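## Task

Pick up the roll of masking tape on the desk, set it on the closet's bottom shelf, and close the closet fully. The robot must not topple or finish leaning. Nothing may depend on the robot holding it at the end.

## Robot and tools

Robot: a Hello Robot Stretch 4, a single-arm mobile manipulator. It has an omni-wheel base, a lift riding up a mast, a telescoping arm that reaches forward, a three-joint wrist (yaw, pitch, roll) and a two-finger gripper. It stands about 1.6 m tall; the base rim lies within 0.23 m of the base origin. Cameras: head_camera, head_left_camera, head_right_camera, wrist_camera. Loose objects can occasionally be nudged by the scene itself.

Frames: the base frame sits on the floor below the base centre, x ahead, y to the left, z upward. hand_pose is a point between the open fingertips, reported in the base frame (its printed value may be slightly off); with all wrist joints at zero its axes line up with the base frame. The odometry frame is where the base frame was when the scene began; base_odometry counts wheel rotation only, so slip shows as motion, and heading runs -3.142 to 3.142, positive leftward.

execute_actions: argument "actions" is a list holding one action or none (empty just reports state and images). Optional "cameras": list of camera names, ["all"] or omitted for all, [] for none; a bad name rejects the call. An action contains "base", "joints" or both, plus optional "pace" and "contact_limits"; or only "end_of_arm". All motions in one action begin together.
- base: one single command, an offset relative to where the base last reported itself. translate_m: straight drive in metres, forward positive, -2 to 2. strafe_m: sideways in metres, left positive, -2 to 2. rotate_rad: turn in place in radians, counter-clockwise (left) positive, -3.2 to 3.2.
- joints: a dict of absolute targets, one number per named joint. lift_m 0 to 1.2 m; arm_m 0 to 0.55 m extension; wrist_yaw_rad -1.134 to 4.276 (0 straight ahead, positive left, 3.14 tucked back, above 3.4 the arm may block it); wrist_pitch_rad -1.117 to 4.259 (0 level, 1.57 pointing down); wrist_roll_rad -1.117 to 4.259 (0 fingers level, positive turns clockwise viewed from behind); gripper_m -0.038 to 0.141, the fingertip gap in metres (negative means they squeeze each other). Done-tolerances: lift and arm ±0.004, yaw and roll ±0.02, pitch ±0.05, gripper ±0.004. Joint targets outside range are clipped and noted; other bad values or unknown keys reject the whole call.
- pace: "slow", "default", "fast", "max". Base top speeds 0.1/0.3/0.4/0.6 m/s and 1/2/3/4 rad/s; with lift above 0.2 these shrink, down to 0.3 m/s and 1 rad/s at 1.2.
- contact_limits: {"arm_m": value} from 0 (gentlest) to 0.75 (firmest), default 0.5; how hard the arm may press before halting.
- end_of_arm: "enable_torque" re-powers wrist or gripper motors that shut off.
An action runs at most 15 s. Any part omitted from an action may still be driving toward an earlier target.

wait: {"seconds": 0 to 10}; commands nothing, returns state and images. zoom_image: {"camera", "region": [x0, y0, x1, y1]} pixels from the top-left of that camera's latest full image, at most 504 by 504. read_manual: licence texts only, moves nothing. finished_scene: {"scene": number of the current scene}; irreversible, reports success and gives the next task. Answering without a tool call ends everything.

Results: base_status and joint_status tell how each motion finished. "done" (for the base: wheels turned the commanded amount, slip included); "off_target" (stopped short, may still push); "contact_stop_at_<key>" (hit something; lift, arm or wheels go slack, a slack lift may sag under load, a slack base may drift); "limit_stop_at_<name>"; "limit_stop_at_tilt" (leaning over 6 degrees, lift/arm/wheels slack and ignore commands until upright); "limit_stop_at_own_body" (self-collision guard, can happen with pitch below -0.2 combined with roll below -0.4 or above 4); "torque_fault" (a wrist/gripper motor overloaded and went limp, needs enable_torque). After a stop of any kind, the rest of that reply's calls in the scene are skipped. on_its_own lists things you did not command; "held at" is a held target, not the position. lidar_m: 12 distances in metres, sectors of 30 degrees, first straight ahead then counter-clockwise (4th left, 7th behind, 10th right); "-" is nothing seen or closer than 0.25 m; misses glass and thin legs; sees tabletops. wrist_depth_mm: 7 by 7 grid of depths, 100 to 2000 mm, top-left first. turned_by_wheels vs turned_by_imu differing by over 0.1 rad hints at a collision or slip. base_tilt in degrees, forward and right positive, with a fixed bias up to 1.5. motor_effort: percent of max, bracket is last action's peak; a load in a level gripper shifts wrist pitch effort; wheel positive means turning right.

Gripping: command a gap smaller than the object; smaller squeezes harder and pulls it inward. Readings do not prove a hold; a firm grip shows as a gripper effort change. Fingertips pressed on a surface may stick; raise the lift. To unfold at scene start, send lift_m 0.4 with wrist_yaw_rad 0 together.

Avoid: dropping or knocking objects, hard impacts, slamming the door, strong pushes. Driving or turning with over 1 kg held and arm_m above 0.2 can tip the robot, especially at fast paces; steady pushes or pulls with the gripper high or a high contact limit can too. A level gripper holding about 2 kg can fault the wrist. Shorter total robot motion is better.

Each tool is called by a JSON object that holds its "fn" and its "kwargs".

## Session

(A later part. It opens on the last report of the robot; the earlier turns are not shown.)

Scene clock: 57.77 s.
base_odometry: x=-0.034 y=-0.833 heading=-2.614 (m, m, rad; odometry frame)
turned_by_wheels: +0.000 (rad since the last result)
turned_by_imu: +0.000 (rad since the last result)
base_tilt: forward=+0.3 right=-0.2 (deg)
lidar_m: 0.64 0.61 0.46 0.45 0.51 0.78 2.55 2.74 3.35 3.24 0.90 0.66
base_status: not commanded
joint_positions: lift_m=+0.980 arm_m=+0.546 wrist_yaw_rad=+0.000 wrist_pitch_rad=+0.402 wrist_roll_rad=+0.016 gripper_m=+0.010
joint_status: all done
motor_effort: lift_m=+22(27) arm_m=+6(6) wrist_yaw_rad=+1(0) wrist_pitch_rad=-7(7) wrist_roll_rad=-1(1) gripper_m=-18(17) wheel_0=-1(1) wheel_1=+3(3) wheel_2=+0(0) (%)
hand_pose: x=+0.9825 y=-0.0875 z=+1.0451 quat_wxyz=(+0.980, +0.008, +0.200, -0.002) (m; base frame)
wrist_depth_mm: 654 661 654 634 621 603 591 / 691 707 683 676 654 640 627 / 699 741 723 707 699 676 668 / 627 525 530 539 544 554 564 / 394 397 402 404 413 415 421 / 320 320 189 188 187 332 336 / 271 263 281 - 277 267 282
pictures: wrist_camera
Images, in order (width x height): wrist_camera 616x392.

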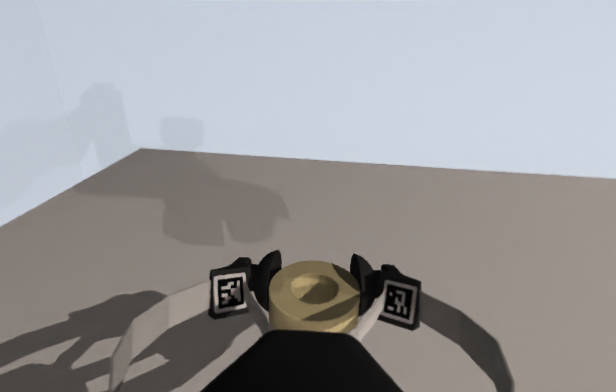

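{"fn": "execute_actions", "kwargs": {"actions": [{"base":{"rotate_rad":-0.1},"joints":{"arm_m":0.0}}], "cameras": []}}

{"fn": "execute_actions", "kwargs": {"actions": [{"base":{"strafe_m":-0.745},"pace":"fast"}], "cameras": []}}

{"fn": "execute_actions", "kwargs": {"actions": [{"base":{"translate_m":-1.0},"pace":"fast","joints":{"lift_m":0.4}}], "cameras": []}}

{"fn": "execute_actions", "kwargs": {"actions": [{"base":{"rotate_rad":3.1},"pace":"fast"}], "cameras": []}}

{"fn": "execute_actions", "kwargs": {"actions": [{"base":{"translate_m":0.95},"pace":"fast","joints":{"arm_m":0.2}}], "cameras": ["head_camera","wrist_camera"]}}

Scene clock: 60.63 s.
base_odometry: x=-0.034 y=-0.833 heading=-2.714 (m, m, rad; odometry frame)
turned_by_wheels: -0.100 (rad since the last result)
turned_by_imu: -0.100 (rad since the last result)
base_tilt: forward=+0.3 right=-0.3 (deg)
lidar_m: 0.64 0.66 0.49 0.46 0.49 0.70 1.79 2.76 3.40 3.24 0.99 0.70
base_status: done
joint_positions: lift_m=+0.980 arm_m=+0.001 wrist_yaw_rad=+0.000 wrist_pitch_rad=+0.403 wrist_roll_rad=+0.016 gripper_m=+0.010
joint_status: all done
motor_effort: lift_m=+22(22) arm_m=-6(5) wrist_yaw_rad=+0(1) wrist_pitch_rad=-7(7) wrist_roll_rad=-1(1) gripper_m=-18(18) wheel_0=-1(6) wheel_1=+2(8) wheel_2=+2(5) (%)
hand_pose: x=+0.4374 y=-0.0874 z=+1.0450 quat_wxyz=(+0.980, +0.008, +0.200, -0.002) (m; base frame)
wrist_depth_mm: 878 1160 1138 1160 1138 1138 1160 / 878 1205 1205 1205 1229 1205 1229 / 842 778 788 809 820 842 842 / 521 535 535 544 554 559 569 / 891 1255 1464 496 1464 1499 1499 / 891 1182 188 188 187 1618 1618 / 904 1182 1366 - 1464 1430 1430
pictures: none
No camera images: the call's "cameras" was empty. Leave "cameras" out to get every camera's image.

Scene clock: 64.00 s.
base_odometry: x=-0.343 y=-0.155 heading=-2.714 (m, m, rad; odometry frame)
turned_by_wheels: +0.000 (rad since the last result)
turned_by_imu: -0.002 (rad since the last result)
base_tilt: forward=+0.4 right=-0.4 (deg)
lidar_m: 0.65 0.70 0.95 1.20 1.24 1.63 2.52 2.60 2.61 2.49 2.21 0.70
base_status: done
joint_positions: lift_m=+0.980 arm_m=+0.001 wrist_yaw_rad=+0.000 wrist_pitch_rad=+0.403 wrist_roll_rad=+0.016 gripper_m=+0.010
joint_status: not commanded
motor_effort: lift_m=+21(22) arm_m=-6(6) wrist_yaw_rad=+0(0) wrist_pitch_rad=-8(7) wrist_roll_rad=-1(1) gripper_m=-18(16) wheel_0=+1(11) wheel_1=-1(11) wheel_2=+0(0) (%)
hand_pose: x=+0.4374 y=-0.0874 z=+1.0451 quat_wxyz=(+0.980, +0.008, +0.200, -0.002) (m; base frame)
wrist_depth_mm: 1182 1182 1160 1160 1160 1182 1182 / 1229 1229 1205 1229 1229 1255 1229 / 750 778 788 809 831 1308 1336 / 525 525 539 544 554 559 1397 / 1576 1537 1537 1464 1499 1537 1537 / 1576 1661 188 187 187 1618 1618 / 1464 1366 1464 - 1464 1430 1464
pictures: none
No camera images: the call's "cameras" was empty. Leave "cameras" out to get every camera's image.

Scene clock: 68.20 s.
base_odometry: x=+0.567 y=+0.260 heading=-2.714 (m, m, rad; odometry frame)
turned_by_wheels: +0.000 (rad since the last result)
turned_by_imu: +0.002 (rad since the last result)
base_tilt: forward=+0.3 right=-0.2 (deg)
lidar_m: 1.67 1.71 1.23 1.15 1.21 1.56 1.51 1.59 2.65 2.52 2.61 2.61
base_status: done
joint_positions: lift_m=+0.400 arm_m=+0.001 wrist_yaw_rad=+0.000 wrist_pitch_rad=+0.403 wrist_roll_rad=+0.016 gripper_m=+0.010
joint_status: all done
motor_effort: lift_m=+18(19) arm_m=-6(6) wrist_yaw_rad=+0(1) wrist_pitch_rad=-7(7) wrist_roll_rad=-1(1) gripper_m=-19(17) wheel_0=-2(7) wheel_1=-1(7) wheel_2=-2(15) (%)
hand_pose: x=+0.4374 y=-0.0874 z=+0.4653 quat_wxyz=(+0.980, +0.008, +0.200, -0.002) (m; base frame)
wrist_depth_mm: 1808 - - - - - - / 1921 - - - - - - / 1756 1921 - - - - - / 1366 1430 1430 1430 1430 1464 1537 / 1042 1060 1060 1098 1098 1098 1138 / 854 842 188 188 187 878 891 / 723 691 732 - 732 715 741
pictures: none
No camera images: the call's "cameras" was empty. Leave "cameras" out to get every camera's image.

Scene clock: 70.50 s.
base_odometry: x=+0.567 y=+0.260 heading=+0.386 (m, m, rad; odometry frame)
turned_by_wheels: +3.100 (rad since the last result)
turned_by_imu: +3.140 (rad since the last result)
base_tilt: forward=+0.3 right=-0.3 (deg)
lidar_m: 1.52 1.57 2.03 2.50 2.56 2.63 2.03 1.74 1.25 1.16 1.19 1.60
base_status: done
joint_positions: lift_m=+0.400 arm_m=+0.001 wrist_yaw_rad=+0.000 wrist_pitch_rad=+0.403 wrist_roll_rad=+0.016 gripper_m=+0.010
joint_status: not commanded
motor_effort: lift_m=+18(19) arm_m=-6(6) wrist_yaw_rad=-1(1) wrist_pitch_rad=-8(7) wrist_roll_rad=-1(1) gripper_m=-18(17) wheel_0=+0(10) wheel_1=+1(10) wheel_2=+1(12) (%)
hand_pose: x=+0.4375 y=-0.0873 z=+0.4653 quat_wxyz=(+0.980, +0.008, +0.200, -0.001) (m; base frame)
wrist_depth_mm: 1182 1229 1863 1863 1182 1863 1576 / 1255 1281 1308 1983 1281 1983 1537 / 1336 1336 1430 - 1397 1983 1537 / 1366 1366 1430 1430 1366 1499 1397 / 1060 1042 1060 1078 1098 1118 1118 / 854 854 189 187 187 891 891 / 715 691 741 - 732 707 750
pictures: none
No camera images: the call's "cameras" was empty. Leave "cameras" out to get every camera's image.

Scene clock: 74.17 s.
base_odometry: x=+1.447 y=+0.617 heading=+0.386 (m, m, rad; odometry frame)
turned_by_wheels: +0.000 (rad since the last result)
turned_by_imu: +0.000 (rad since the last result)
base_tilt: forward=+0.1 right=-0.4 (deg)
lidar_m: 0.89 0.67 0.79 2.56 2.63 3.44 3.47 1.75 1.19 1.11 1.17 0.60
base_status: done
joint_positions: lift_m=+0.400 arm_m=+0.199 wrist_yaw_rad=+0.000 wrist_pitch_rad=+0.402 wrist_roll_rad=+0.016 gripper_m=+0.010
joint_status: all done
motor_effort: lift_m=+18(18) arm_m=+6(6) wrist_yaw_rad=-1(1) wrist_pitch_rad=-8(7) wrist_roll_rad=-1(1) gripper_m=-18(18) wheel_0=+0(8) wheel_1=+0(10) wheel_2=+3(11) (%)
hand_pose: x=+0.6353 y=-0.0874 z=+0.4654 quat_wxyz=(+0.980, +0.008, +0.200, -0.002) (m; base frame)
wrist_depth_mm: 798 798 798 809 798 504 221 / 820 831 831 842 820 496 220 / 508 517 530 549 554 496 224 / 960 960 960 991 917 492 223 / 1008 1008 1025 1025 820 492 223 / 842 842 189 188 187 267 217 / 715 691 741 - 723 267 217
pictures: head_camera, wrist_camera
Images, in order (width x height): head_camera 420x560, wrist_camera 616x392.

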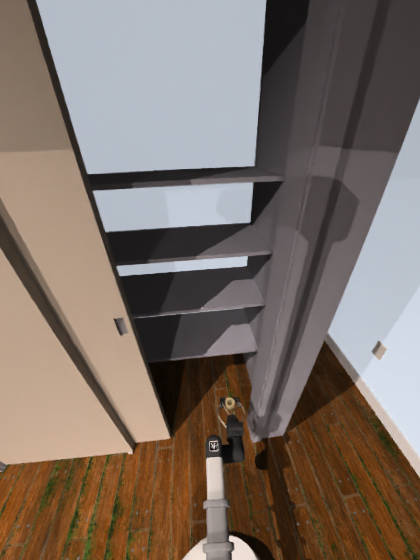

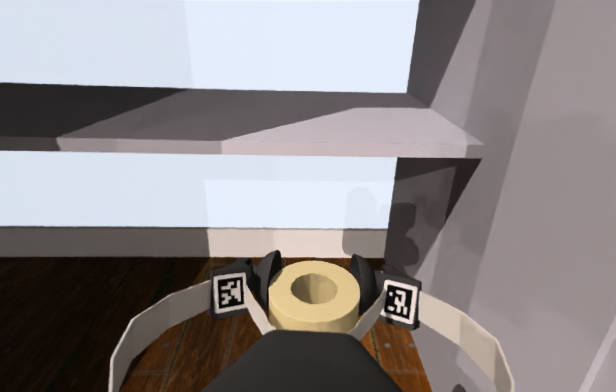

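{"fn": "execute_actions", "kwargs": {"actions": [{"base":{"strafe_m":0.15},"joints":{"lift_m":0.44}}], "cameras": []}}

{"fn": "execute_actions", "kwargs": {"actions": [{"joints":{"arm_m":0.45},"contact_limits":{"arm_m":0.2}}], "cameras": ["head_camera","wrist_camera"]}}

Scene clock: 76.00 s.
base_odometry: x=+1.391 y=+0.756 heading=+0.386 (m, m, rad; odometry frame)
turned_by_wheels: +0.000 (rad since the last result)
turned_by_imu: +0.001 (rad since the last result)
base_tilt: forward=+0.3 right=-0.3 (deg)
lidar_m: 0.62 0.61 0.77 2.42 2.49 3.28 3.50 1.98 1.35 1.28 1.30 0.68
base_status: done
joint_positions: lift_m=+0.440 arm_m=+0.199 wrist_yaw_rad=+0.000 wrist_pitch_rad=+0.402 wrist_roll_rad=+0.016 gripper_m=+0.010
joint_status: all done
motor_effort: lift_m=+22(20) arm_m=+6(6) wrist_yaw_rad=-1(0) wrist_pitch_rad=-7(7) wrist_roll_rad=-1(1) gripper_m=-17(17) wheel_0=-1(10) wheel_1=+1(9) wheel_2=+0(1) (%)
hand_pose: x=+0.6353 y=-0.0874 z=+0.5050 quat_wxyz=(+0.980, +0.008, +0.200, -0.002) (m; base frame)
wrist_depth_mm: 788 788 788 798 798 788 559 / 831 820 842 854 854 798 559 / 591 603 615 634 654 654 549 / 946 960 946 960 976 699 517 / 1008 1008 1008 1008 1042 788 554 / 866 904 189 188 187 699 549 / 301 741 798 - 778 707 554
pictures: none
No camera images: the call's "cameras" was empty. Leave "cameras" out to get every camera's image.

Scene clock: 77.87 s.
base_odometry: x=+1.391 y=+0.756 heading=+0.386 (m, m, rad; odometry frame)
turned_by_wheels: +0.000 (rad since the last result)
turned_by_imu: +0.001 (rad since the last result)
base_tilt: forward=+0.4 right=-0.3 (deg)
lidar_m: 0.62 0.63 0.78 2.42 2.50 3.27 3.47 1.99 1.35 1.27 1.33 0.66
base_status: not commanded
joint_positions: lift_m=+0.440 arm_m=+0.449 wrist_yaw_rad=+0.000 wrist_pitch_rad=+0.402 wrist_roll_rad=+0.016 gripper_m=+0.010
joint_status: all done
motor_effort: lift_m=+23(22) arm_m=+6(5) wrist_yaw_rad=-2(0) wrist_pitch_rad=-7(6) wrist_roll_rad=-1(1) gripper_m=-18(18) wheel_0=-1(1) wheel_1=+1(0) wheel_2=+0(0) (%)
contact_limits: arm_m 0.2
hand_pose: x=+0.8852 y=-0.0874 z=+0.5050 quat_wxyz=(+0.980, +0.008, +0.200, -0.001) (m; base frame)
wrist_depth_mm: 554 554 559 564 569 569 539 / 591 591 597 597 603 603 535 / 591 603 615 627 621 627 530 / 413 415 421 427 433 439 442 / 314 315 319 322 325 329 334 / 265 265 188 188 187 274 277 / 750 741 788 - 778 668 530
pictures: head_camera, wrist_camera
Images, in order (width x height): head_camera 420x560, wrist_camera 616x392.

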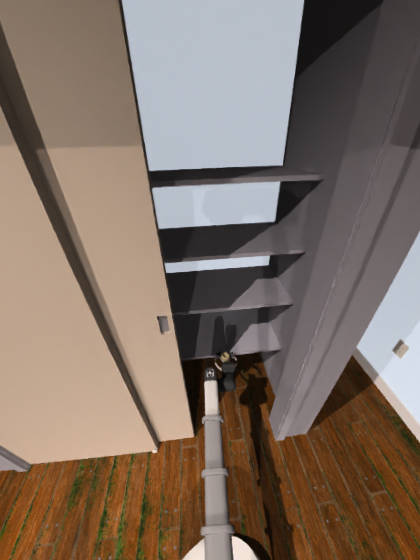

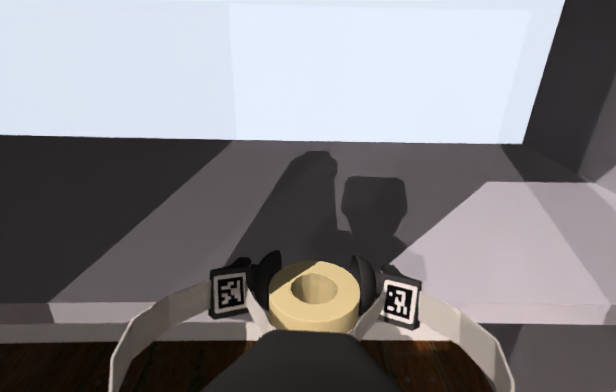

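{"fn": "execute_actions", "kwargs": {"actions": [{"base":{"translate_m":0.05},"joints":{"arm_m":0.54}}], "cameras": []}}

{"fn": "execute_actions", "kwargs": {"actions": [{"joints":{"lift_m":0.416},"pace":"slow"}], "cameras": ["wrist_camera"]}}

Scene clock: 79.20 s.
base_odometry: x=+1.437 y=+0.775 heading=+0.386 (m, m, rad; odometry frame)
turned_by_wheels: +0.000 (rad since the last result)
turned_by_imu: +0.001 (rad since the last result)
base_tilt: forward=+0.3 right=-0.2 (deg)
lidar_m: 0.55 0.55 0.71 2.43 2.46 3.26 3.54 1.99 1.36 1.26 0.78 0.64
base_status: done
joint_positions: lift_m=+0.440 arm_m=+0.539 wrist_yaw_rad=+0.000 wrist_pitch_rad=+0.402 wrist_roll_rad=+0.016 gripper_m=+0.010
joint_status: all done
motor_effort: lift_m=+22(22) arm_m=+6(7) wrist_yaw_rad=+0(1) wrist_pitch_rad=-7(7) wrist_roll_rad=-1(1) gripper_m=-17(17) wheel_0=+0(6) wheel_1=+2(10) wheel_2=+0(11) (%)
hand_pose: x=+0.9752 y=-0.0874 z=+0.5050 quat_wxyz=(+0.980, +0.008, +0.200, -0.002) (m; base frame)
wrist_depth_mm: 430 430 433 433 436 439 442 / 455 455 459 462 466 462 466 / 484 488 488 492 496 508 496 / 410 415 418 427 433 439 442 / 315 317 319 322 324 329 332 / 254 255 189 187 187 264 266 / 214 208 222 - 220 213 223
pictures: none
No camera images: the call's "cameras" was empty. Leave "cameras" out to get every camera's image.

Scene clock: 80.17 s.
base_odometry: x=+1.437 y=+0.775 heading=+0.386 (m, m, rad; odometry frame)
turned_by_wheels: +0.000 (rad since the last result)
turned_by_imu: +0.000 (rad since the last result)
base_tilt: forward=+0.4 right=-0.3 (deg)
lidar_m: 0.60 0.55 0.70 2.43 2.49 3.26 3.55 1.99 1.36 1.28 0.78 0.64
base_status: not commanded
joint_positions: lift_m=+0.416 arm_m=+0.539 wrist_yaw_rad=+0.000 wrist_pitch_rad=+0.402 wrist_roll_rad=+0.016 gripper_m=+0.010
joint_status: all done
motor_effort: lift_m=+18(22) arm_m=+6(6) wrist_yaw_rad=-1(1) wrist_pitch_rad=-7(6) wrist_roll_rad=-1(1) gripper_m=-16(17) wheel_0=+0(1) wheel_1=+2(2) wheel_2=+0(0) (%)
hand_pose: x=+0.9752 y=-0.0874 z=+0.4814 quat_wxyz=(+0.980, +0.008, +0.200, -0.002) (m; base frame)
wrist_depth_mm: 427 427 430 433 439 439 439 / 452 455 459 459 466 466 469 / 469 480 484 484 492 492 492 / 357 362 364 368 375 379 387 / 272 274 277 278 281 286 289 / 221 221 188 187 186 229 232 / 186 181 193 - 190 185 193
pictures: wrist_camera
Images, in order (width x height): wrist_camera 616x392.

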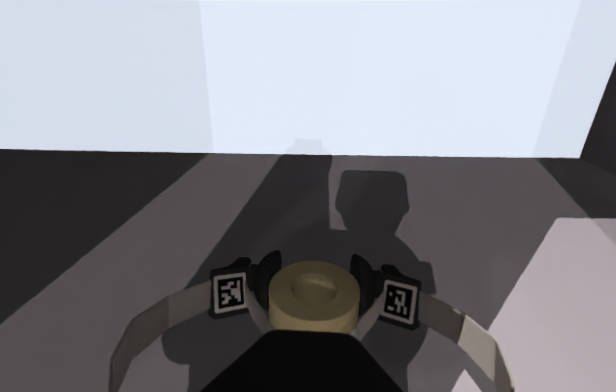

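At shelf height. Release.

{"fn": "execute_actions", "kwargs": {"actions": [{"joints":{"gripper_m":0.1},"pace":"slow"}], "cameras": []}}

{"fn": "execute_actions", "kwargs": {"actions": [{"joints":{"lift_m":0.44}}], "cameras": []}}

{"fn": "execute_actions", "kwargs": {"actions": [{"joints":{"arm_m":0.0,"wrist_pitch_rad":0.0}}], "cameras": ["wrist_camera"]}}

{"fn": "execute_actions", "kwargs": {"actions": [{"base":{"strafe_m":0.2},"joints":{"lift_m":0.845,"gripper_m":0.05},"pace":"fast"}], "cameras": ["wrist_camera"]}}

Scene clock: 83.67 s.
base_odometry: x=+1.437 y=+0.775 heading=+0.386 (m, m, rad; odometry frame)
turned_by_wheels: +0.000 (rad since the last result)
turned_by_imu: +0.001 (rad since the last result)
base_tilt: forward=+0.3 right=-0.3 (deg)
lidar_m: 0.56 0.56 0.68 2.43 2.46 3.27 3.52 1.99 1.34 1.26 0.78 0.63
base_status: not commanded
joint_positions: lift_m=+0.416 arm_m=+0.539 wrist_yaw_rad=+0.000 wrist_pitch_rad=+0.399 wrist_roll_rad=+0.016 gripper_m=+0.100
joint_status: all done
motor_effort: lift_m=+18(18) arm_m=+6(6) wrist_yaw_rad=-1(0) wrist_pitch_rad=+4(7) wrist_roll_rad=-2(1) gripper_m=-3(19) wheel_0=+1(1) wheel_1=+2(2) wheel_2=+0(0) (%)
hand_pose: x=+0.9756 y=-0.0874 z=+0.4824 quat_wxyz=(+0.980, +0.008, +0.198, -0.002) (m; base frame)
wrist_depth_mm: 430 430 433 430 433 439 442 / 455 459 459 462 459 466 469 / 477 480 484 480 488 488 496 / 364 368 373 379 384 392 394 / 277 279 282 285 286 291 296 / 224 225 211 194 211 233 236 / 189 183 196 - 193 189 196
pictures: none
No camera images: the call's "cameras" was empty. Leave "cameras" out to get every camera's image.

Scene clock: 84.53 s.
base_odometry: x=+1.437 y=+0.775 heading=+0.386 (m, m, rad; odometry frame)
turned_by_wheels: +0.000 (rad since the last result)
turned_by_imu: +0.000 (rad since the last result)
base_tilt: forward=+0.4 right=-0.4 (deg)
lidar_m: 0.55 0.56 0.69 2.43 2.50 3.27 3.58 2.00 1.36 1.27 0.78 0.65
base_status: not commanded
joint_positions: lift_m=+0.440 arm_m=+0.539 wrist_yaw_rad=+0.000 wrist_pitch_rad=+0.402 wrist_roll_rad=+0.016 gripper_m=+0.100
joint_status: all done
motor_effort: lift_m=+22(19) arm_m=+6(6) wrist_yaw_rad=-1(0) wrist_pitch_rad=-5(5) wrist_roll_rad=-1(1) gripper_m=-3(0) wheel_0=+1(0) wheel_1=+2(2) wheel_2=+0(0) (%)
hand_pose: x=+0.9753 y=-0.0874 z=+0.5052 quat_wxyz=(+0.980, +0.008, +0.200, -0.002) (m; base frame)
wrist_depth_mm: 427 430 430 433 436 436 439 / 452 455 459 459 462 466 469 / 480 484 488 488 496 496 496 / 413 415 424 427 433 439 445 / 314 315 319 324 325 330 332 / 254 256 238 233 220 255 266 / 214 208 223 - 219 214 224
pictures: none
No camera images: the call's "cameras" was empty. Leave "cameras" out to get every camera's image.

Scene clock: 87.17 s.
base_odometry: x=+1.437 y=+0.775 heading=+0.386 (m, m, rad; odometry frame)
turned_by_wheels: +0.000 (rad since the last result)
turned_by_imu: +0.001 (rad since the last result)
base_tilt: forward=+0.3 right=-0.3 (deg)
lidar_m: 0.57 0.57 0.69 2.40 2.50 3.27 3.54 1.98 1.34 1.26 0.75 0.63
base_status: not commanded
joint_positions: lift_m=+0.440 arm_m=+0.001 wrist_yaw_rad=+0.000 wrist_pitch_rad=+0.003 wrist_roll_rad=+0.016 gripper_m=+0.100
joint_status: all done
motor_effort: lift_m=+22(22) arm_m=-6(5) wrist_yaw_rad=+0(0) wrist_pitch_rad=-7(11) wrist_roll_rad=-1(1) gripper_m=-2(2) wheel_0=+1(0) wheel_1=+2(2) wheel_2=+0(0) (%)
hand_pose: x=+0.4605 y=-0.0874 z=+0.6173 quat_wxyz=(+1.000, +0.008, +0.001, +0.000) (m; base frame)
wrist_depth_mm: 340 1008 1008 1025 1042 831 585 / 340 621 778 750 732 723 574 / 342 1008 1008 1025 1025 820 569 / 343 1025 1025 1042 1060 798 569 / 347 878 1025 1042 1060 798 564 / 349 634 627 676 219 661 496 / 351 1042 1060 - 1078 699 488
pictures: wrist_camera
Images, in order (width x height): wrist_camera 616x392.

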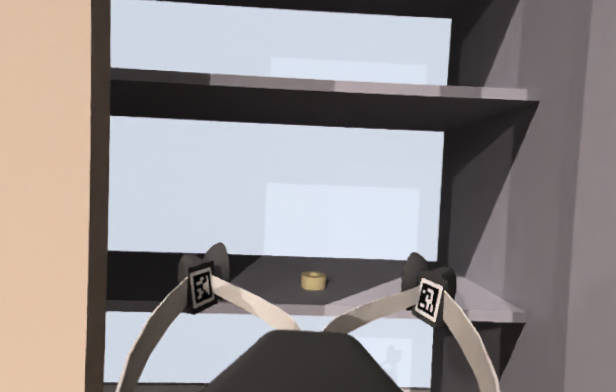

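Scene clock: 89.27 s.
base_odometry: x=+1.362 y=+0.960 heading=+0.386 (m, m, rad; odometry frame)
turned_by_wheels: +0.000 (rad since the last result)
turned_by_imu: +0.001 (rad since the last result)
base_tilt: forward=+0.3 right=-0.3 (deg)
lidar_m: 0.54 0.52 0.66 2.23 2.30 3.02 3.58 2.28 1.60 1.46 0.77 0.80
base_status: done
joint_positions: lift_m=+0.845 arm_m=+0.001 wrist_yaw_rad=+0.000 wrist_pitch_rad=+0.003 wrist_roll_rad=+0.016 gripper_m=+0.050
joint_status: all done
motor_effort: lift_m=+22(22) arm_m=-6(6) wrist_yaw_rad=-1(1) wrist_pitch_rad=-7(7) wrist_roll_rad=-1(1) gripper_m=-4(6) wheel_0=+1(13) wheel_1=-2(13) wheel_2=+0(0) (%)
hand_pose: x=+0.4605 y=-0.0874 z=+1.0223 quat_wxyz=(+1.000, +0.008, +0.001, +0.000) (m; base frame)
wrist_depth_mm: 325 329 332 334 842 831 768 / 327 330 332 338 1025 1042 842 / 330 334 336 609 1042 1025 768 / 332 334 340 1025 1042 1060 820 / 334 338 342 946 1042 1042 809 / 338 340 197 345 189 732 750 / 340 340 343 - 1060 1042 798
pictures: wrist_camera
Images, in order (width x height): wrist_camera 616x392.

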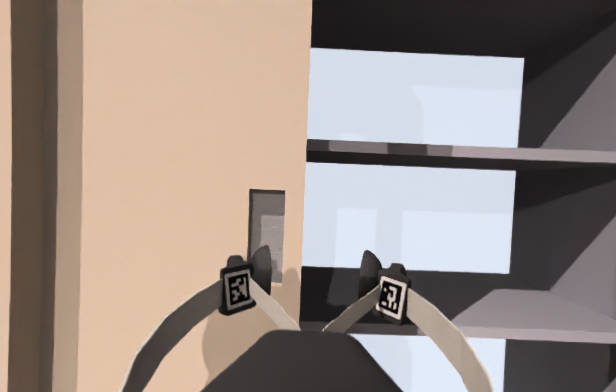

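{"fn": "execute_actions", "kwargs": {"actions": [{"base":{"rotate_rad":0.04}}], "cameras": []}}

{"fn": "execute_actions", "kwargs": {"actions": [{"base":{"strafe_m":-0.017},"joints":{"arm_m":0.085}}], "cameras": ["wrist_camera"]}}

Scene clock: 89.97 s.
base_odometry: x=+1.362 y=+0.960 heading=+0.426 (m, m, rad; odometry frame)
turned_by_wheels: +0.040 (rad since the last result)
turned_by_imu: +0.040 (rad since the last result)
base_tilt: forward=+0.2 right=-0.3 (deg)
lidar_m: 0.53 0.51 0.69 2.22 2.31 3.14 3.59 2.17 1.56 1.47 0.77 0.86
base_status: done
joint_positions: lift_m=+0.845 arm_m=+0.001 wrist_yaw_rad=+0.000 wrist_pitch_rad=+0.003 wrist_roll_rad=+0.016 gripper_m=+0.050
joint_status: not commanded
motor_effort: lift_m=+22(22) arm_m=-7(6) wrist_yaw_rad=-1(1) wrist_pitch_rad=-7(7) wrist_roll_rad=-1(1) gripper_m=-3(4) wheel_0=-2(3) wheel_1=-1(8) wheel_2=-3(5) (%)
hand_pose: x=+0.4605 y=-0.0874 z=+1.0223 quat_wxyz=(+1.000, +0.008, +0.001, +0.000) (m; base frame)
wrist_depth_mm: 286 330 330 330 854 831 831 / 287 332 334 332 1008 1025 904 / 290 334 336 336 1025 1025 809 / 293 338 336 347 1008 1025 878 / 294 340 340 353 1042 1025 866 / 296 342 197 342 190 741 768 / 301 343 343 - 1042 1042 831
pictures: none
No camera images: the call's "cameras" was empty. Leave "cameras" out to get every camera's image.

Scene clock: 91.17 s.
base_odometry: x=+1.369 y=+0.945 heading=+0.426 (m, m, rad; odometry frame)
turned_by_wheels: +0.000 (rad since the last result)
turned_by_imu: +0.000 (rad since the last result)
base_tilt: forward=+0.4 right=-0.3 (deg)
lidar_m: 0.53 0.51 0.70 2.22 2.31 3.15 3.59 2.15 1.53 1.45 0.75 0.80
base_status: done
joint_positions: lift_m=+0.845 arm_m=+0.084 wrist_yaw_rad=+0.000 wrist_pitch_rad=+0.003 wrist_roll_rad=+0.016 gripper_m=+0.050
joint_status: all done
motor_effort: lift_m=+22(22) arm_m=+6(8) wrist_yaw_rad=-1(0) wrist_pitch_rad=-7(8) wrist_roll_rad=-2(1) gripper_m=-5(5) wheel_0=+1(8) wheel_1=-1(8) wheel_2=+0(1) (%)
hand_pose: x=+0.5433 y=-0.0874 z=+1.0223 quat_wxyz=(+1.000, +0.008, +0.001, +0.000) (m; base frame)
wrist_depth_mm: 249 250 249 249 842 831 809 / 250 251 250 251 931 917 891 / 252 252 252 253 866 741 778 / 253 254 253 266 931 931 866 / 255 255 255 946 960 946 854 / 257 257 197 263 190 723 759 / 258 258 259 - 559 535 591
pictures: wrist_camera
Images, in order (width x height): wrist_camera 616x392.

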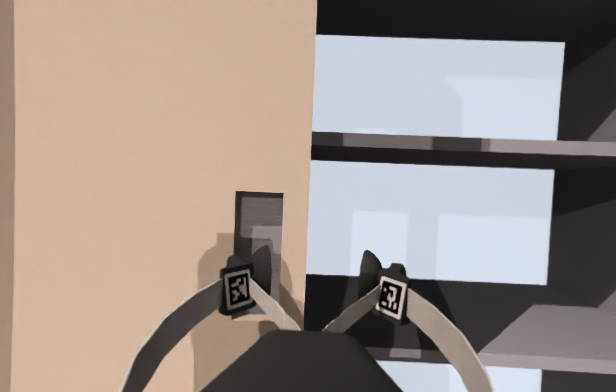

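{"fn": "execute_actions", "kwargs": {"actions": [{"joints":{"arm_m":0.15},"contact_limits":{"arm_m":0.1},"pace":"slow"}], "cameras": []}}

Scene clock: 92.40 s.
base_odometry: x=+1.368 y=+0.945 heading=+0.425 (m, m, rad; odometry frame)
turned_by_wheels: +0.000 (rad since the last result)
turned_by_imu: +0.000 (rad since the last result)
base_tilt: forward=+0.3 right=-0.5 (deg)
lidar_m: 0.53 0.52 0.71 2.24 2.34 3.10 3.59 2.18 1.54 1.44 0.76 0.82
base_status: not commanded
joint_positions: lift_m=+0.845 arm_m=+0.114 wrist_yaw_rad=-0.005 wrist_pitch_rad=+0.002 wrist_roll_rad=+0.016 gripper_m=+0.050
joint_status: arm_m contact_stop (moved +0.031 of +0.066)
on_its_own: arm_m is slack since a contact_stop (your +0.150 is given up)
motor_effort: lift_m=+22(22) arm_m=+0(13) wrist_yaw_rad=+13(15) wrist_pitch_rad=-7(7) wrist_roll_rad=-1(1) gripper_m=-2(4) wheel_0=+1(1) wheel_1=+0(0) wheel_2=-6(6) (%)
contact_limits: arm_m 0.1
hand_pose: x=+0.5734 y=-0.0888 z=+1.0224 quat_wxyz=(+1.000, +0.008, +0.001, -0.002) (m; base frame)
wrist_depth_mm: 221 221 221 222 854 854 809 / 223 221 223 224 904 891 866 / 224 224 224 492 891 768 691 / 225 226 225 917 904 917 842 / 227 228 227 904 917 917 842 / 229 229 195 241 189 723 741 / 229 229 230 - 525 504 549
pictures: none
No camera images: the call's "cameras" was empty. Leave "cameras" out to get every camera's image.

{"fn": "execute_actions", "kwargs": {"actions": [{"joints":{"gripper_m":-0.015,"arm_m":0.115}}], "cameras": ["wrist_camera"]}}

{"fn": "execute_actions", "kwargs": {"actions": [{"base":{"strafe_m":-0.3},"pace":"slow"}], "cameras": ["wrist_camera"]}}

Scene clock: 93.83 s.
base_odometry: x=+1.369 y=+0.945 heading=+0.426 (m, m, rad; odometry frame)
turned_by_wheels: +0.000 (rad since the last result)
turned_by_imu: +0.001 (rad since the last result)
base_tilt: forward=+0.2 right=-0.4 (deg)
lidar_m: 0.52 0.50 0.71 2.23 2.33 3.10 3.58 2.17 1.53 1.43 0.76 0.81
base_status: not commanded
joint_positions: lift_m=+0.845 arm_m=+0.114 wrist_yaw_rad=+0.002 wrist_pitch_rad=+0.004 wrist_roll_rad=+0.016 gripper_m=-0.014
joint_status: all done
motor_effort: lift_m=+22(22) arm_m=+3(4) wrist_yaw_rad=-5(13) wrist_pitch_rad=-10(11) wrist_roll_rad=-1(1) gripper_m=-19(21) wheel_0=+0(3) wheel_1=+0(1) wheel_2=+0(6) (%)
hand_pose: x=+0.5740 y=-0.0869 z=+1.0220 quat_wxyz=(+1.000, +0.008, +0.002, +0.001) (m; base frame)
wrist_depth_mm: 218 217 216 216 854 842 809 / 219 219 219 219 891 891 878 / 221 220 220 220 904 768 691 / 221 221 221 222 917 904 866 / 224 224 223 223 917 917 854 / 224 225 183 224 182 732 741 / 226 226 226 - 549 504 544
pictures: wrist_camera
Images, in order (width x height): wrist_camera 616x392.

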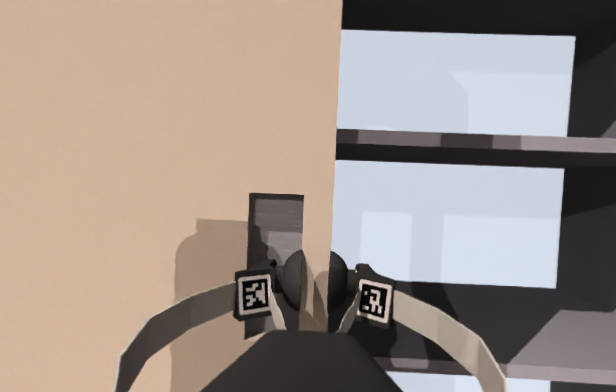

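Scene clock: 97.97 s.
base_odometry: x=+1.493 y=+0.672 heading=+0.426 (m, m, rad; odometry frame)
turned_by_wheels: +0.001 (rad since the last result)
turned_by_imu: +0.004 (rad since the last result)
base_tilt: forward=+0.3 right=-0.3 (deg)
lidar_m: 0.54 0.54 0.73 2.54 2.63 3.54 3.59 1.72 1.18 1.14 1.20 0.53
base_status: done
joint_positions: lift_m=+0.845 arm_m=+0.115 wrist_yaw_rad=+0.008 wrist_pitch_rad=+0.003 wrist_roll_rad=+0.016 gripper_m=-0.014
joint_status: not commanded
on_its_own: wrist_yaw_rad is at rest, and its effort (-22) is outside its rest range (-13 to +13)
motor_effort: lift_m=+22(22) arm_m=+2(3) wrist_yaw_rad=-22(34) wrist_pitch_rad=-10(11) wrist_roll_rad=-1(1) gripper_m=-22(22) wheel_0=+4(11) wheel_1=-3(9) wheel_2=+6(7) (%)
hand_pose: x=+0.5747 y=-0.0852 z=+1.0221 quat_wxyz=(+1.000, +0.008, +0.002, +0.004) (m; base frame)
wrist_depth_mm: 224 222 222 220 854 699 462 / 225 224 224 223 891 683 459 / 226 225 224 224 891 580 462 / 228 226 226 238 904 661 459 / 229 229 227 227 917 647 455 / 230 230 183 227 185 603 452 / 232 231 230 - 525 504 452
pictures: wrist_camera
Images, in order (width x height): wrist_camera 616x392.

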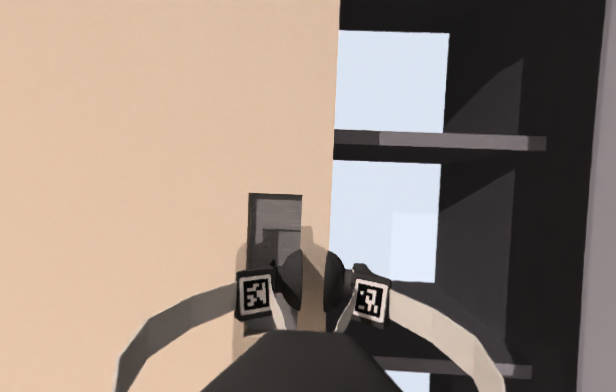

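{"fn": "execute_actions", "kwargs": {"actions": [{"base":{"strafe_m":-0.1},"pace":"slow"}], "cameras": ["wrist_camera","head_camera"]}}

Scene clock: 100.17 s.
base_odometry: x=+1.534 y=+0.581 heading=+0.426 (m, m, rad; odometry frame)
turned_by_wheels: +0.000 (rad since the last result)
turned_by_imu: +0.002 (rad since the last result)
base_tilt: forward=+0.4 right=-0.2 (deg)
lidar_m: 0.55 0.57 0.73 2.64 2.74 3.67 3.57 1.56 1.11 1.04 1.13 0.52
base_status: done
joint_positions: lift_m=+0.845 arm_m=+0.115 wrist_yaw_rad=+0.007 wrist_pitch_rad=+0.003 wrist_roll_rad=+0.016 gripper_m=-0.014
joint_status: not commanded
on_its_own: wrist_yaw_rad is at rest, and its effort (-21) is outside its rest range (-13 to +13)
motor_effort: lift_m=+22(22) arm_m=+2(2) wrist_yaw_rad=-21(34) wrist_pitch_rad=-10(10) wrist_roll_rad=-1(1) gripper_m=-21(22) wheel_0=+3(11) wheel_1=-3(7) wheel_2=+5(4) (%)
hand_pose: x=+0.5747 y=-0.0854 z=+1.0221 quat_wxyz=(+1.000, +0.008, +0.002, +0.003) (m; base frame)
wrist_depth_mm: 225 224 223 222 798 242 171 / 227 225 224 224 904 238 169 / 228 228 227 224 707 234 167 / 229 228 228 239 904 231 166 / 230 229 229 229 866 228 166 / 232 231 183 229 185 211 166 / 234 232 232 - 525 185 165
pictures: head_camera, wrist_camera
Images, in order (width x height): head_camera 420x560, wrist_camera 616x392.

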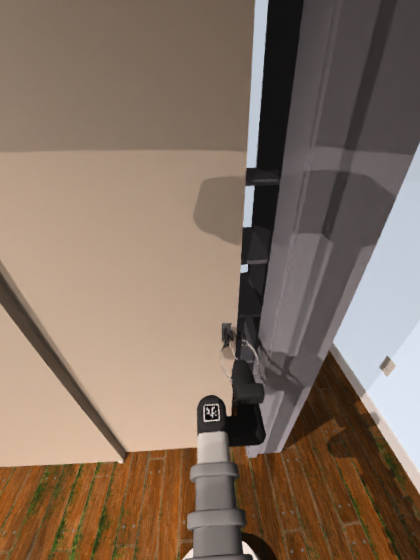

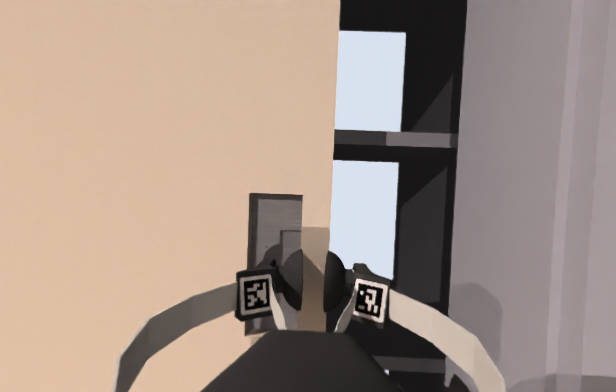

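{"fn": "execute_actions", "kwargs": {"actions": [{"joints":{"gripper_m":0.03}}], "cameras": []}}

{"fn": "execute_actions", "kwargs": {"actions": [{"joints":{"arm_m":0.075}}], "cameras": []}}

{"fn": "execute_actions", "kwargs": {"actions": [{"joints":{"gripper_m":-0.02},"base":{"strafe_m":0.03}}], "cameras": ["wrist_camera"]}}

Scene clock: 101.50 s.
base_odometry: x=+1.534 y=+0.581 heading=+0.426 (m, m, rad; odometry frame)
turned_by_wheels: +0.000 (rad since the last result)
turned_by_imu: +0.000 (rad since the last result)
base_tilt: forward=+0.4 right=-0.3 (deg)
lidar_m: 0.54 0.53 0.75 2.63 2.72 3.65 3.60 1.59 1.12 1.05 1.10 0.49
base_status: not commanded
joint_positions: lift_m=+0.845 arm_m=+0.115 wrist_yaw_rad=-0.001 wrist_pitch_rad=+0.003 wrist_roll_rad=+0.016 gripper_m=+0.030
joint_status: all done
motor_effort: lift_m=+22(22) arm_m=+2(2) wrist_yaw_rad=+1(20) wrist_pitch_rad=-8(10) wrist_roll_rad=-1(1) gripper_m=-4(21) wheel_0=+2(2) wheel_1=-3(4) wheel_2=+1(4) (%)
hand_pose: x=+0.5740 y=-0.0876 z=+1.0223 quat_wxyz=(+1.000, +0.008, +0.001, +0.000) (m; base frame)
wrist_depth_mm: 228 227 227 226 788 233 167 / 229 228 229 228 891 229 166 / 229 230 229 229 668 226 165 / 232 231 231 244 866 223 165 / 233 233 233 233 732 220 165 / 235 235 194 233 189 217 165 / 236 236 236 - 525 189 165
pictures: none
No camera images: the call's "cameras" was empty. Leave "cameras" out to get every camera's image.

Scene clock: 102.43 s.
base_odometry: x=+1.534 y=+0.581 heading=+0.426 (m, m, rad; odometry frame)
turned_by_wheels: +0.000 (rad since the last result)
turned_by_imu: +0.000 (rad since the last result)
base_tilt: forward=+0.2 right=-0.4 (deg)
lidar_m: 0.54 0.55 0.73 2.63 2.74 3.67 3.59 1.55 1.09 1.06 1.12 0.51
base_status: not commanded
joint_positions: lift_m=+0.845 arm_m=+0.076 wrist_yaw_rad=+0.000 wrist_pitch_rad=+0.003 wrist_roll_rad=+0.016 gripper_m=+0.030
joint_status: all done
motor_effort: lift_m=+22(22) arm_m=-6(9) wrist_yaw_rad=+0(2) wrist_pitch_rad=-8(8) wrist_roll_rad=-1(1) gripper_m=-4(3) wheel_0=+2(2) wheel_1=-4(3) wheel_2=+2(2) (%)
hand_pose: x=+0.5355 y=-0.0874 z=+1.0223 quat_wxyz=(+1.000, +0.008, +0.001, +0.000) (m; base frame)
wrist_depth_mm: 265 265 264 265 788 236 187 / 266 266 266 265 917 231 187 / 268 268 267 267 683 228 189 / 270 270 270 282 866 224 191 / 271 271 272 271 732 222 191 / 273 274 194 272 189 219 193 / 276 277 274 - 554 200 194
pictures: none
No camera images: the call's "cameras" was empty. Leave "cameras" out to get every camera's image.

Scene clock: 103.67 s.
base_odometry: x=+1.522 y=+0.608 heading=+0.426 (m, m, rad; odometry frame)
turned_by_wheels: +0.000 (rad since the last result)
turned_by_imu: +0.000 (rad since the last result)
base_tilt: forward=+0.2 right=-0.5 (deg)
lidar_m: 0.52 0.58 0.74 2.60 2.72 3.65 3.59 1.58 1.13 1.08 1.15 0.52
base_status: done
joint_positions: lift_m=+0.845 arm_m=+0.076 wrist_yaw_rad=+0.000 wrist_pitch_rad=+0.003 wrist_roll_rad=+0.016 gripper_m=-0.020
joint_status: all done
motor_effort: lift_m=+22(22) arm_m=-6(6) wrist_yaw_rad=-1(0) wrist_pitch_rad=-8(8) wrist_roll_rad=-1(1) gripper_m=-13(12) wheel_0=-1(9) wheel_1=+0(7) wheel_2=+0(1) (%)
hand_pose: x=+0.5355 y=-0.0874 z=+1.0223 quat_wxyz=(+1.000, +0.008, +0.001, +0.000) (m; base frame)
wrist_depth_mm: 263 262 263 264 750 303 211 / 266 265 265 264 809 297 212 / 267 267 266 266 564 293 210 / 270 270 268 268 866 289 208 / 271 271 270 270 854 283 208 / 273 273 181 201 182 281 207 / 274 273 274 - 559 232 206
pictures: wrist_camera
Images, in order (width x height): wrist_camera 616x392.

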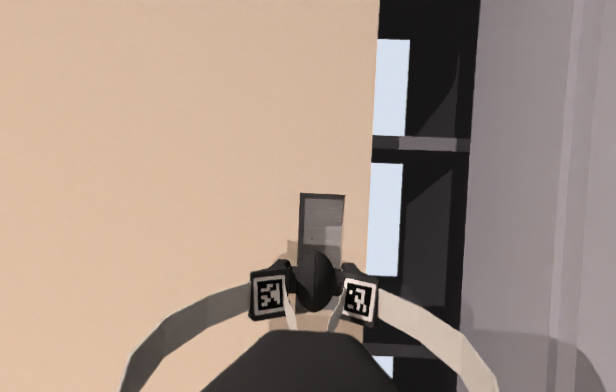

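Recess centred on tips, like the successful final push. Press and strafe.

{"fn": "execute_actions", "kwargs": {"actions": [{"joints":{"arm_m":0.14},"pace":"slow","contact_limits":{"arm_m":0.15}}], "cameras": []}}

Scene clock: 105.20 s.
base_odometry: x=+1.521 y=+0.608 heading=+0.426 (m, m, rad; odometry frame)
turned_by_wheels: +0.000 (rad since the last result)
turned_by_imu: +0.001 (rad since the last result)
base_tilt: forward=+0.3 right=-0.3 (deg)
lidar_m: 0.55 0.57 0.72 2.61 2.71 3.65 3.60 1.66 1.14 1.06 1.15 0.53
base_status: not commanded
joint_positions: lift_m=+0.845 arm_m=+0.119 wrist_yaw_rad=-0.005 wrist_pitch_rad=+0.002 wrist_roll_rad=+0.016 gripper_m=-0.020
joint_status: arm_m contact_stop (moved +0.043 of +0.064)
on_its_own: arm_m is slack since a contact_stop (your +0.140 is given up); wrist_yaw_rad is at rest, and its effort (+15) is outside its rest range (-13 to +13)
motor_effort: lift_m=+22(22) arm_m=+0(15) wrist_yaw_rad=+15(30) wrist_pitch_rad=-6(8) wrist_roll_rad=-1(1) gripper_m=-11(15) wheel_0=+1(1) wheel_1=+2(3) wheel_2=-8(9) (%)
contact_limits: arm_m 0.15
hand_pose: x=+0.5782 y=-0.0889 z=+1.0225 quat_wxyz=(+1.000, +0.008, +0.001, -0.003) (m; base frame)
wrist_depth_mm: 223 223 223 223 732 508 212 / 224 224 224 224 788 500 208 / 226 226 226 226 564 488 206 / 228 227 228 227 750 484 204 / 229 229 229 229 732 278 203 / 231 231 181 202 182 274 201 / 232 231 232 - 521 228 200
pictures: none
No camera images: the call's "cameras" was empty. Leave "cameras" out to get every camera's image.

{"fn": "execute_actions", "kwargs": {"actions": [{"base":{"strafe_m":-0.07},"joints":{"arm_m":0.121},"pace":"slow"}], "cameras": ["wrist_camera"]}}

Scene clock: 107.07 s.
base_odometry: x=+1.550 y=+0.545 heading=+0.426 (m, m, rad; odometry frame)
turned_by_wheels: +0.000 (rad since the last result)
turned_by_imu: +0.000 (rad since the last result)
base_tilt: forward=+0.2 right=-0.4 (deg)
lidar_m: 0.53 0.55 0.73 2.69 2.78 3.67 3.58 1.52 1.05 1.00 1.06 0.50
base_status: done
joint_positions: lift_m=+0.845 arm_m=+0.120 wrist_yaw_rad=-0.002 wrist_pitch_rad=+0.002 wrist_roll_rad=+0.016 gripper_m=-0.020
joint_status: all done
motor_effort: lift_m=+22(21) arm_m=+7(9) wrist_yaw_rad=+5(21) wrist_pitch_rad=-5(7) wrist_roll_rad=-1(1) gripper_m=-12(14) wheel_0=+5(14) wheel_1=-3(5) wheel_2=-3(8) (%)
hand_pose: x=+0.5790 y=-0.0880 z=+1.0225 quat_wxyz=(+1.000, +0.008, +0.001, -0.001) (m; base frame)
wrist_depth_mm: 224 224 224 223 224 156 145 / 226 225 224 224 224 153 146 / 227 227 227 227 225 151 147 / 227 228 228 227 228 149 148 / 230 229 230 229 229 150 150 / 232 231 181 204 182 151 150 / 233 233 232 - 227 151 151
pictures: wrist_camera
Images, in order (width x height): wrist_camera 616x392.

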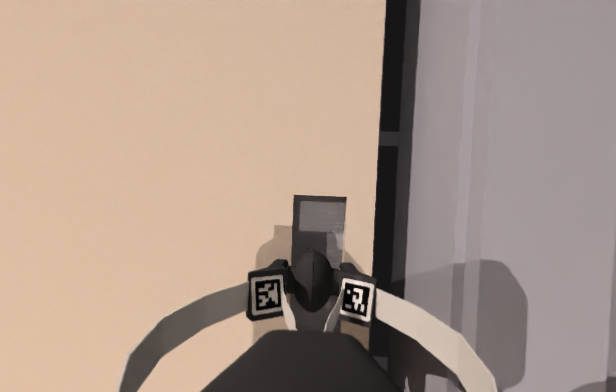

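{"fn": "execute_actions", "kwargs": {"actions": [{"base":{"strafe_m":-0.035},"pace":"slow"}], "cameras": ["wrist_camera"]}}

{"fn": "execute_actions", "kwargs": {"actions": [{"joints":{"arm_m":0.0,"wrist_yaw_rad":0}}], "cameras": ["wrist_camera","head_left_camera"]}}

Scene clock: 108.53 s.
base_odometry: x=+1.564 y=+0.513 heading=+0.427 (m, m, rad; odometry frame)
turned_by_wheels: +0.001 (rad since the last result)
turned_by_imu: +0.002 (rad since the last result)
base_tilt: forward=+0.3 right=-0.3 (deg)
lidar_m: 0.50 0.59 0.77 2.71 2.81 3.65 3.57 1.49 1.01 0.98 1.04 0.52
base_status: done
joint_positions: lift_m=+0.845 arm_m=+0.120 wrist_yaw_rad=+0.005 wrist_pitch_rad=+0.002 wrist_roll_rad=+0.016 gripper_m=-0.020
joint_status: not commanded
motor_effort: lift_m=+22(21) arm_m=+6(6) wrist_yaw_rad=-13(15) wrist_pitch_rad=-5(6) wrist_roll_rad=-1(1) gripper_m=-16(16) wheel_0=+11(12) wheel_1=+0(7) wheel_2=+0(2) (%)
hand_pose: x=+0.5796 y=-0.0861 z=+1.0226 quat_wxyz=(+1.000, +0.008, +0.001, +0.002) (m; base frame)
wrist_depth_mm: 226 225 224 224 168 144 145 / 228 226 225 224 163 146 152 / 229 229 227 225 160 146 153 / 231 229 229 228 162 147 160 / 232 231 230 229 163 148 161 / 233 232 182 201 156 149 163 / 236 234 234 - 151 150 164
pictures: wrist_camera
Images, in order (width x height): wrist_camera 616x392.

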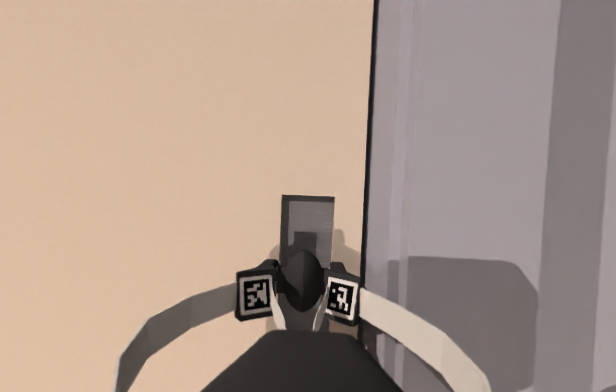

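Scene clock: 109.93 s.
base_odometry: x=+1.565 y=+0.513 heading=+0.426 (m, m, rad; odometry frame)
turned_by_wheels: -0.001 (rad since the last result)
turned_by_imu: +0.000 (rad since the last result)
base_tilt: forward=+0.3 right=-0.2 (deg)
lidar_m: 0.50 0.58 0.79 2.71 2.82 3.65 3.58 1.46 1.03 0.97 1.05 0.50
base_status: not commanded
joint_positions: lift_m=+0.845 arm_m=+0.001 wrist_yaw_rad=+0.000 wrist_pitch_rad=+0.002 wrist_roll_rad=+0.016 gripper_m=-0.020
joint_status: all done
motor_effort: lift_m=+22(22) arm_m=-6(6) wrist_yaw_rad=+0(29) wrist_pitch_rad=-6(7) wrist_roll_rad=-1(1) gripper_m=-13(16) wheel_0=+2(11) wheel_1=+0(1) wheel_2=+2(3) (%)
hand_pose: x=+0.4605 y=-0.0874 z=+1.0224 quat_wxyz=(+1.000, +0.008, +0.001, +0.000) (m; base frame)
wrist_depth_mm: 340 338 338 340 264 277 276 / 342 342 340 340 265 278 278 / 343 343 343 343 266 279 278 / 345 345 343 345 268 281 281 / 349 349 347 345 270 283 283 / 349 349 182 202 182 286 285 / 351 355 353 - 272 286 287
pictures: head_left_camera, wrist_camera
Images, in order (width x height): head_left_camera 420x672, wrist_camera 616x392.

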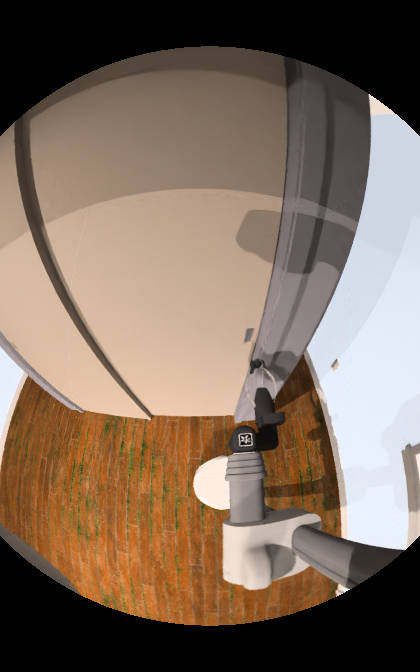

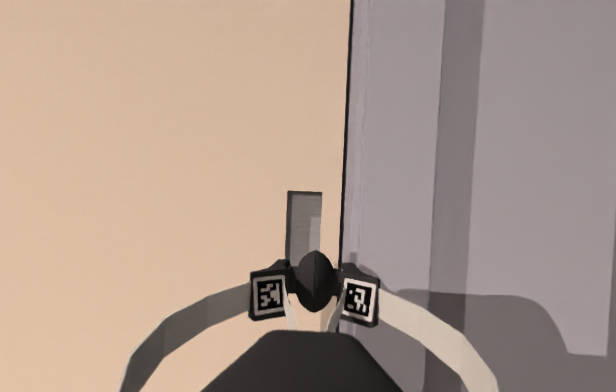

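{"fn": "execute_actions", "kwargs": {"actions": [{"base":{"strafe_m":0.024},"joints":{"arm_m":0.09}}], "cameras": []}}

{"fn": "execute_actions", "kwargs": {"actions": [{"joints":{"arm_m":0.14},"pace":"slow","contact_limits":{"arm_m":0.15}}], "cameras": ["wrist_camera"]}}

Scene clock: 111.33 s.
base_odometry: x=+1.555 y=+0.535 heading=+0.426 (m, m, rad; odometry frame)
turned_by_wheels: +0.000 (rad since the last result)
turned_by_imu: +0.001 (rad since the last result)
base_tilt: forward=+0.4 right=-0.4 (deg)
lidar_m: 0.53 0.52 0.77 2.69 2.79 3.66 3.17 1.53 1.05 0.99 1.05 0.50
base_status: done
joint_positions: lift_m=+0.845 arm_m=+0.089 wrist_yaw_rad=+0.000 wrist_pitch_rad=+0.002 wrist_roll_rad=+0.016 gripper_m=-0.020
joint_status: all done
motor_effort: lift_m=+21(21) arm_m=+6(8) wrist_yaw_rad=-1(0) wrist_pitch_rad=-7(6) wrist_roll_rad=-1(1) gripper_m=-13(14) wheel_0=+0(7) wheel_1=+1(10) wheel_2=+0(1) (%)
hand_pose: x=+0.5483 y=-0.0874 z=+1.0224 quat_wxyz=(+1.000, +0.008, +0.001, +0.000) (m; base frame)
wrist_depth_mm: 254 254 253 252 252 176 176 / 255 255 255 254 252 177 183 / 257 257 256 255 244 178 191 / 258 259 258 257 238 179 193 / 260 259 259 259 230 181 193 / 262 260 181 202 181 181 195 / 264 263 263 - 197 182 196
pictures: none
No camera images: the call's "cameras" was empty. Leave "cameras" out to get every camera's image.

Scene clock: 112.63 s.
base_odometry: x=+1.554 y=+0.534 heading=+0.426 (m, m, rad; odometry frame)
turned_by_wheels: -0.001 (rad since the last result)
turned_by_imu: +0.000 (rad since the last result)
base_tilt: forward=+0.2 right=-0.4 (deg)
lidar_m: 0.54 0.57 0.76 2.69 2.77 3.67 3.18 1.51 1.04 1.00 1.05 0.48
base_status: not commanded
joint_positions: lift_m=+0.845 arm_m=+0.122 wrist_yaw_rad=-0.007 wrist_pitch_rad=+0.002 wrist_roll_rad=+0.016 gripper_m=-0.020
joint_status: arm_m contact_stop (moved +0.033 of +0.051)
on_its_own: arm_m is slack since a contact_stop (your +0.140 is given up); wrist_yaw_rad is at rest, and its effort (+20) is outside its rest range (-13 to +13)
motor_effort: lift_m=+22(22) arm_m=+0(14) wrist_yaw_rad=+20(27) wrist_pitch_rad=-5(6) wrist_roll_rad=-1(1) gripper_m=-8(13) wheel_0=+1(1) wheel_1=+2(3) wheel_2=-9(9) (%)
contact_limits: arm_m 0.15
hand_pose: x=+0.5805 y=-0.0895 z=+1.0225 quat_wxyz=(+1.000, +0.008, +0.001, -0.004) (m; base frame)
wrist_depth_mm: 222 223 222 223 222 146 146 / 224 224 224 224 224 147 147 / 226 226 226 226 224 148 147 / 227 227 226 227 220 149 149 / 229 229 229 228 213 150 150 / 231 230 181 209 175 151 151 / 232 232 232 - 181 151 151
pictures: wrist_camera
Images, in order (width x height): wrist_camera 616x392.

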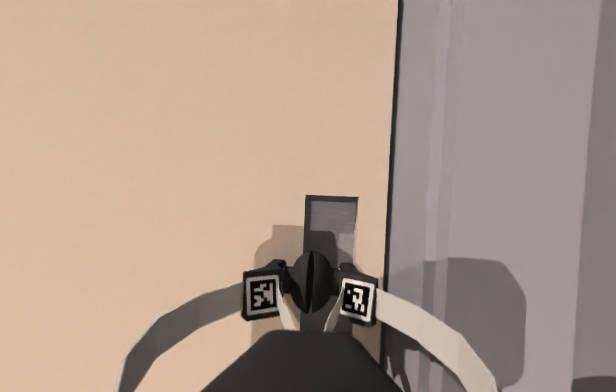

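{"fn": "execute_actions", "kwargs": {"actions": [{"base":{"strafe_m":-0.03},"joints":{"arm_m":0.124},"pace":"slow"}], "cameras": ["wrist_camera"]}}

{"fn": "execute_actions", "kwargs": {"actions": [{"joints":{"arm_m":0.0,"wrist_yaw_rad":0}}], "cameras": ["wrist_camera"]}}

Scene clock: 114.00 s.
base_odometry: x=+1.566 y=+0.507 heading=+0.427 (m, m, rad; odometry frame)
turned_by_wheels: +0.001 (rad since the last result)
turned_by_imu: +0.002 (rad since the last result)
base_tilt: forward=+0.2 right=-0.2 (deg)
lidar_m: 0.49 0.55 0.78 2.71 2.82 3.66 3.56 1.49 1.04 0.99 1.01 0.51
base_status: done
joint_positions: lift_m=+0.845 arm_m=+0.122 wrist_yaw_rad=+0.010 wrist_pitch_rad=+0.002 wrist_roll_rad=+0.016 gripper_m=-0.020
joint_status: all done
on_its_own: wrist_yaw_rad is at rest, and its effort (-29) is outside its rest range (-13 to +13)
motor_effort: lift_m=+22(21) arm_m=+12(13) wrist_yaw_rad=-29(29) wrist_pitch_rad=-6(7) wrist_roll_rad=-1(1) gripper_m=-12(13) wheel_0=+16(16) wheel_1=+3(6) wheel_2=-3(9) (%)
hand_pose: x=+0.5822 y=-0.0845 z=+1.0224 quat_wxyz=(+1.000, +0.008, +0.001, +0.005) (m; base frame)
wrist_depth_mm: 225 223 222 221 157 142 148 / 227 225 224 222 157 143 149 / 229 227 225 224 158 144 156 / 229 229 228 225 160 144 158 / 232 229 229 228 160 146 158 / 234 231 183 191 156 146 159 / 235 233 232 - 149 147 161
pictures: wrist_camera
Images, in order (width x height): wrist_camera 616x392.

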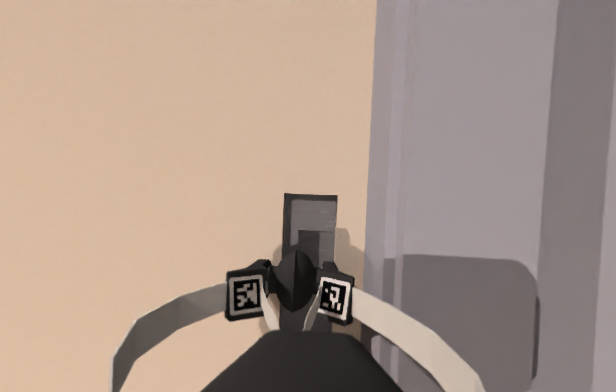

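Scene clock: 115.40 s.
base_odometry: x=+1.567 y=+0.507 heading=+0.426 (m, m, rad; odometry frame)
turned_by_wheels: -0.001 (rad since the last result)
turned_by_imu: +0.000 (rad since the last result)
base_tilt: forward=+0.3 right=-0.5 (deg)
lidar_m: 0.52 0.55 0.77 2.73 2.81 3.67 3.55 1.46 1.01 0.96 1.02 0.53
base_status: not commanded
joint_positions: lift_m=+0.845 arm_m=+0.001 wrist_yaw_rad=+0.000 wrist_pitch_rad=+0.003 wrist_roll_rad=+0.016 gripper_m=-0.020
joint_status: all done
motor_effort: lift_m=+21(22) arm_m=-6(9) wrist_yaw_rad=-1(44) wrist_pitch_rad=-7(8) wrist_roll_rad=-1(1) gripper_m=-12(15) wheel_0=+4(17) wheel_1=+3(3) wheel_2=+3(5) (%)
hand_pose: x=+0.4605 y=-0.0874 z=+1.0223 quat_wxyz=(+1.000, +0.008, +0.001, +0.000) (m; base frame)
wrist_depth_mm: 342 340 338 338 264 277 276 / 343 342 342 340 265 279 279 / 345 345 343 342 266 281 281 / 347 347 345 345 267 282 282 / 349 351 347 345 272 285 283 / 351 349 181 203 181 286 285 / 353 351 351 - 274 286 289
pictures: wrist_camera
Images, in order (width x height): wrist_camera 616x392.

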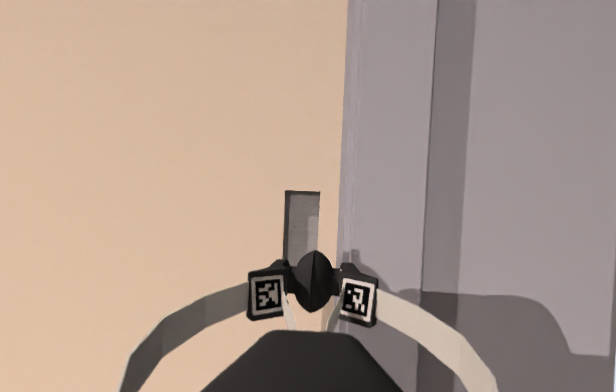

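The gap is gone.

{"fn": "finished_scene", "kwargs": {"scene": 2}}

The scene is finished: the task was done.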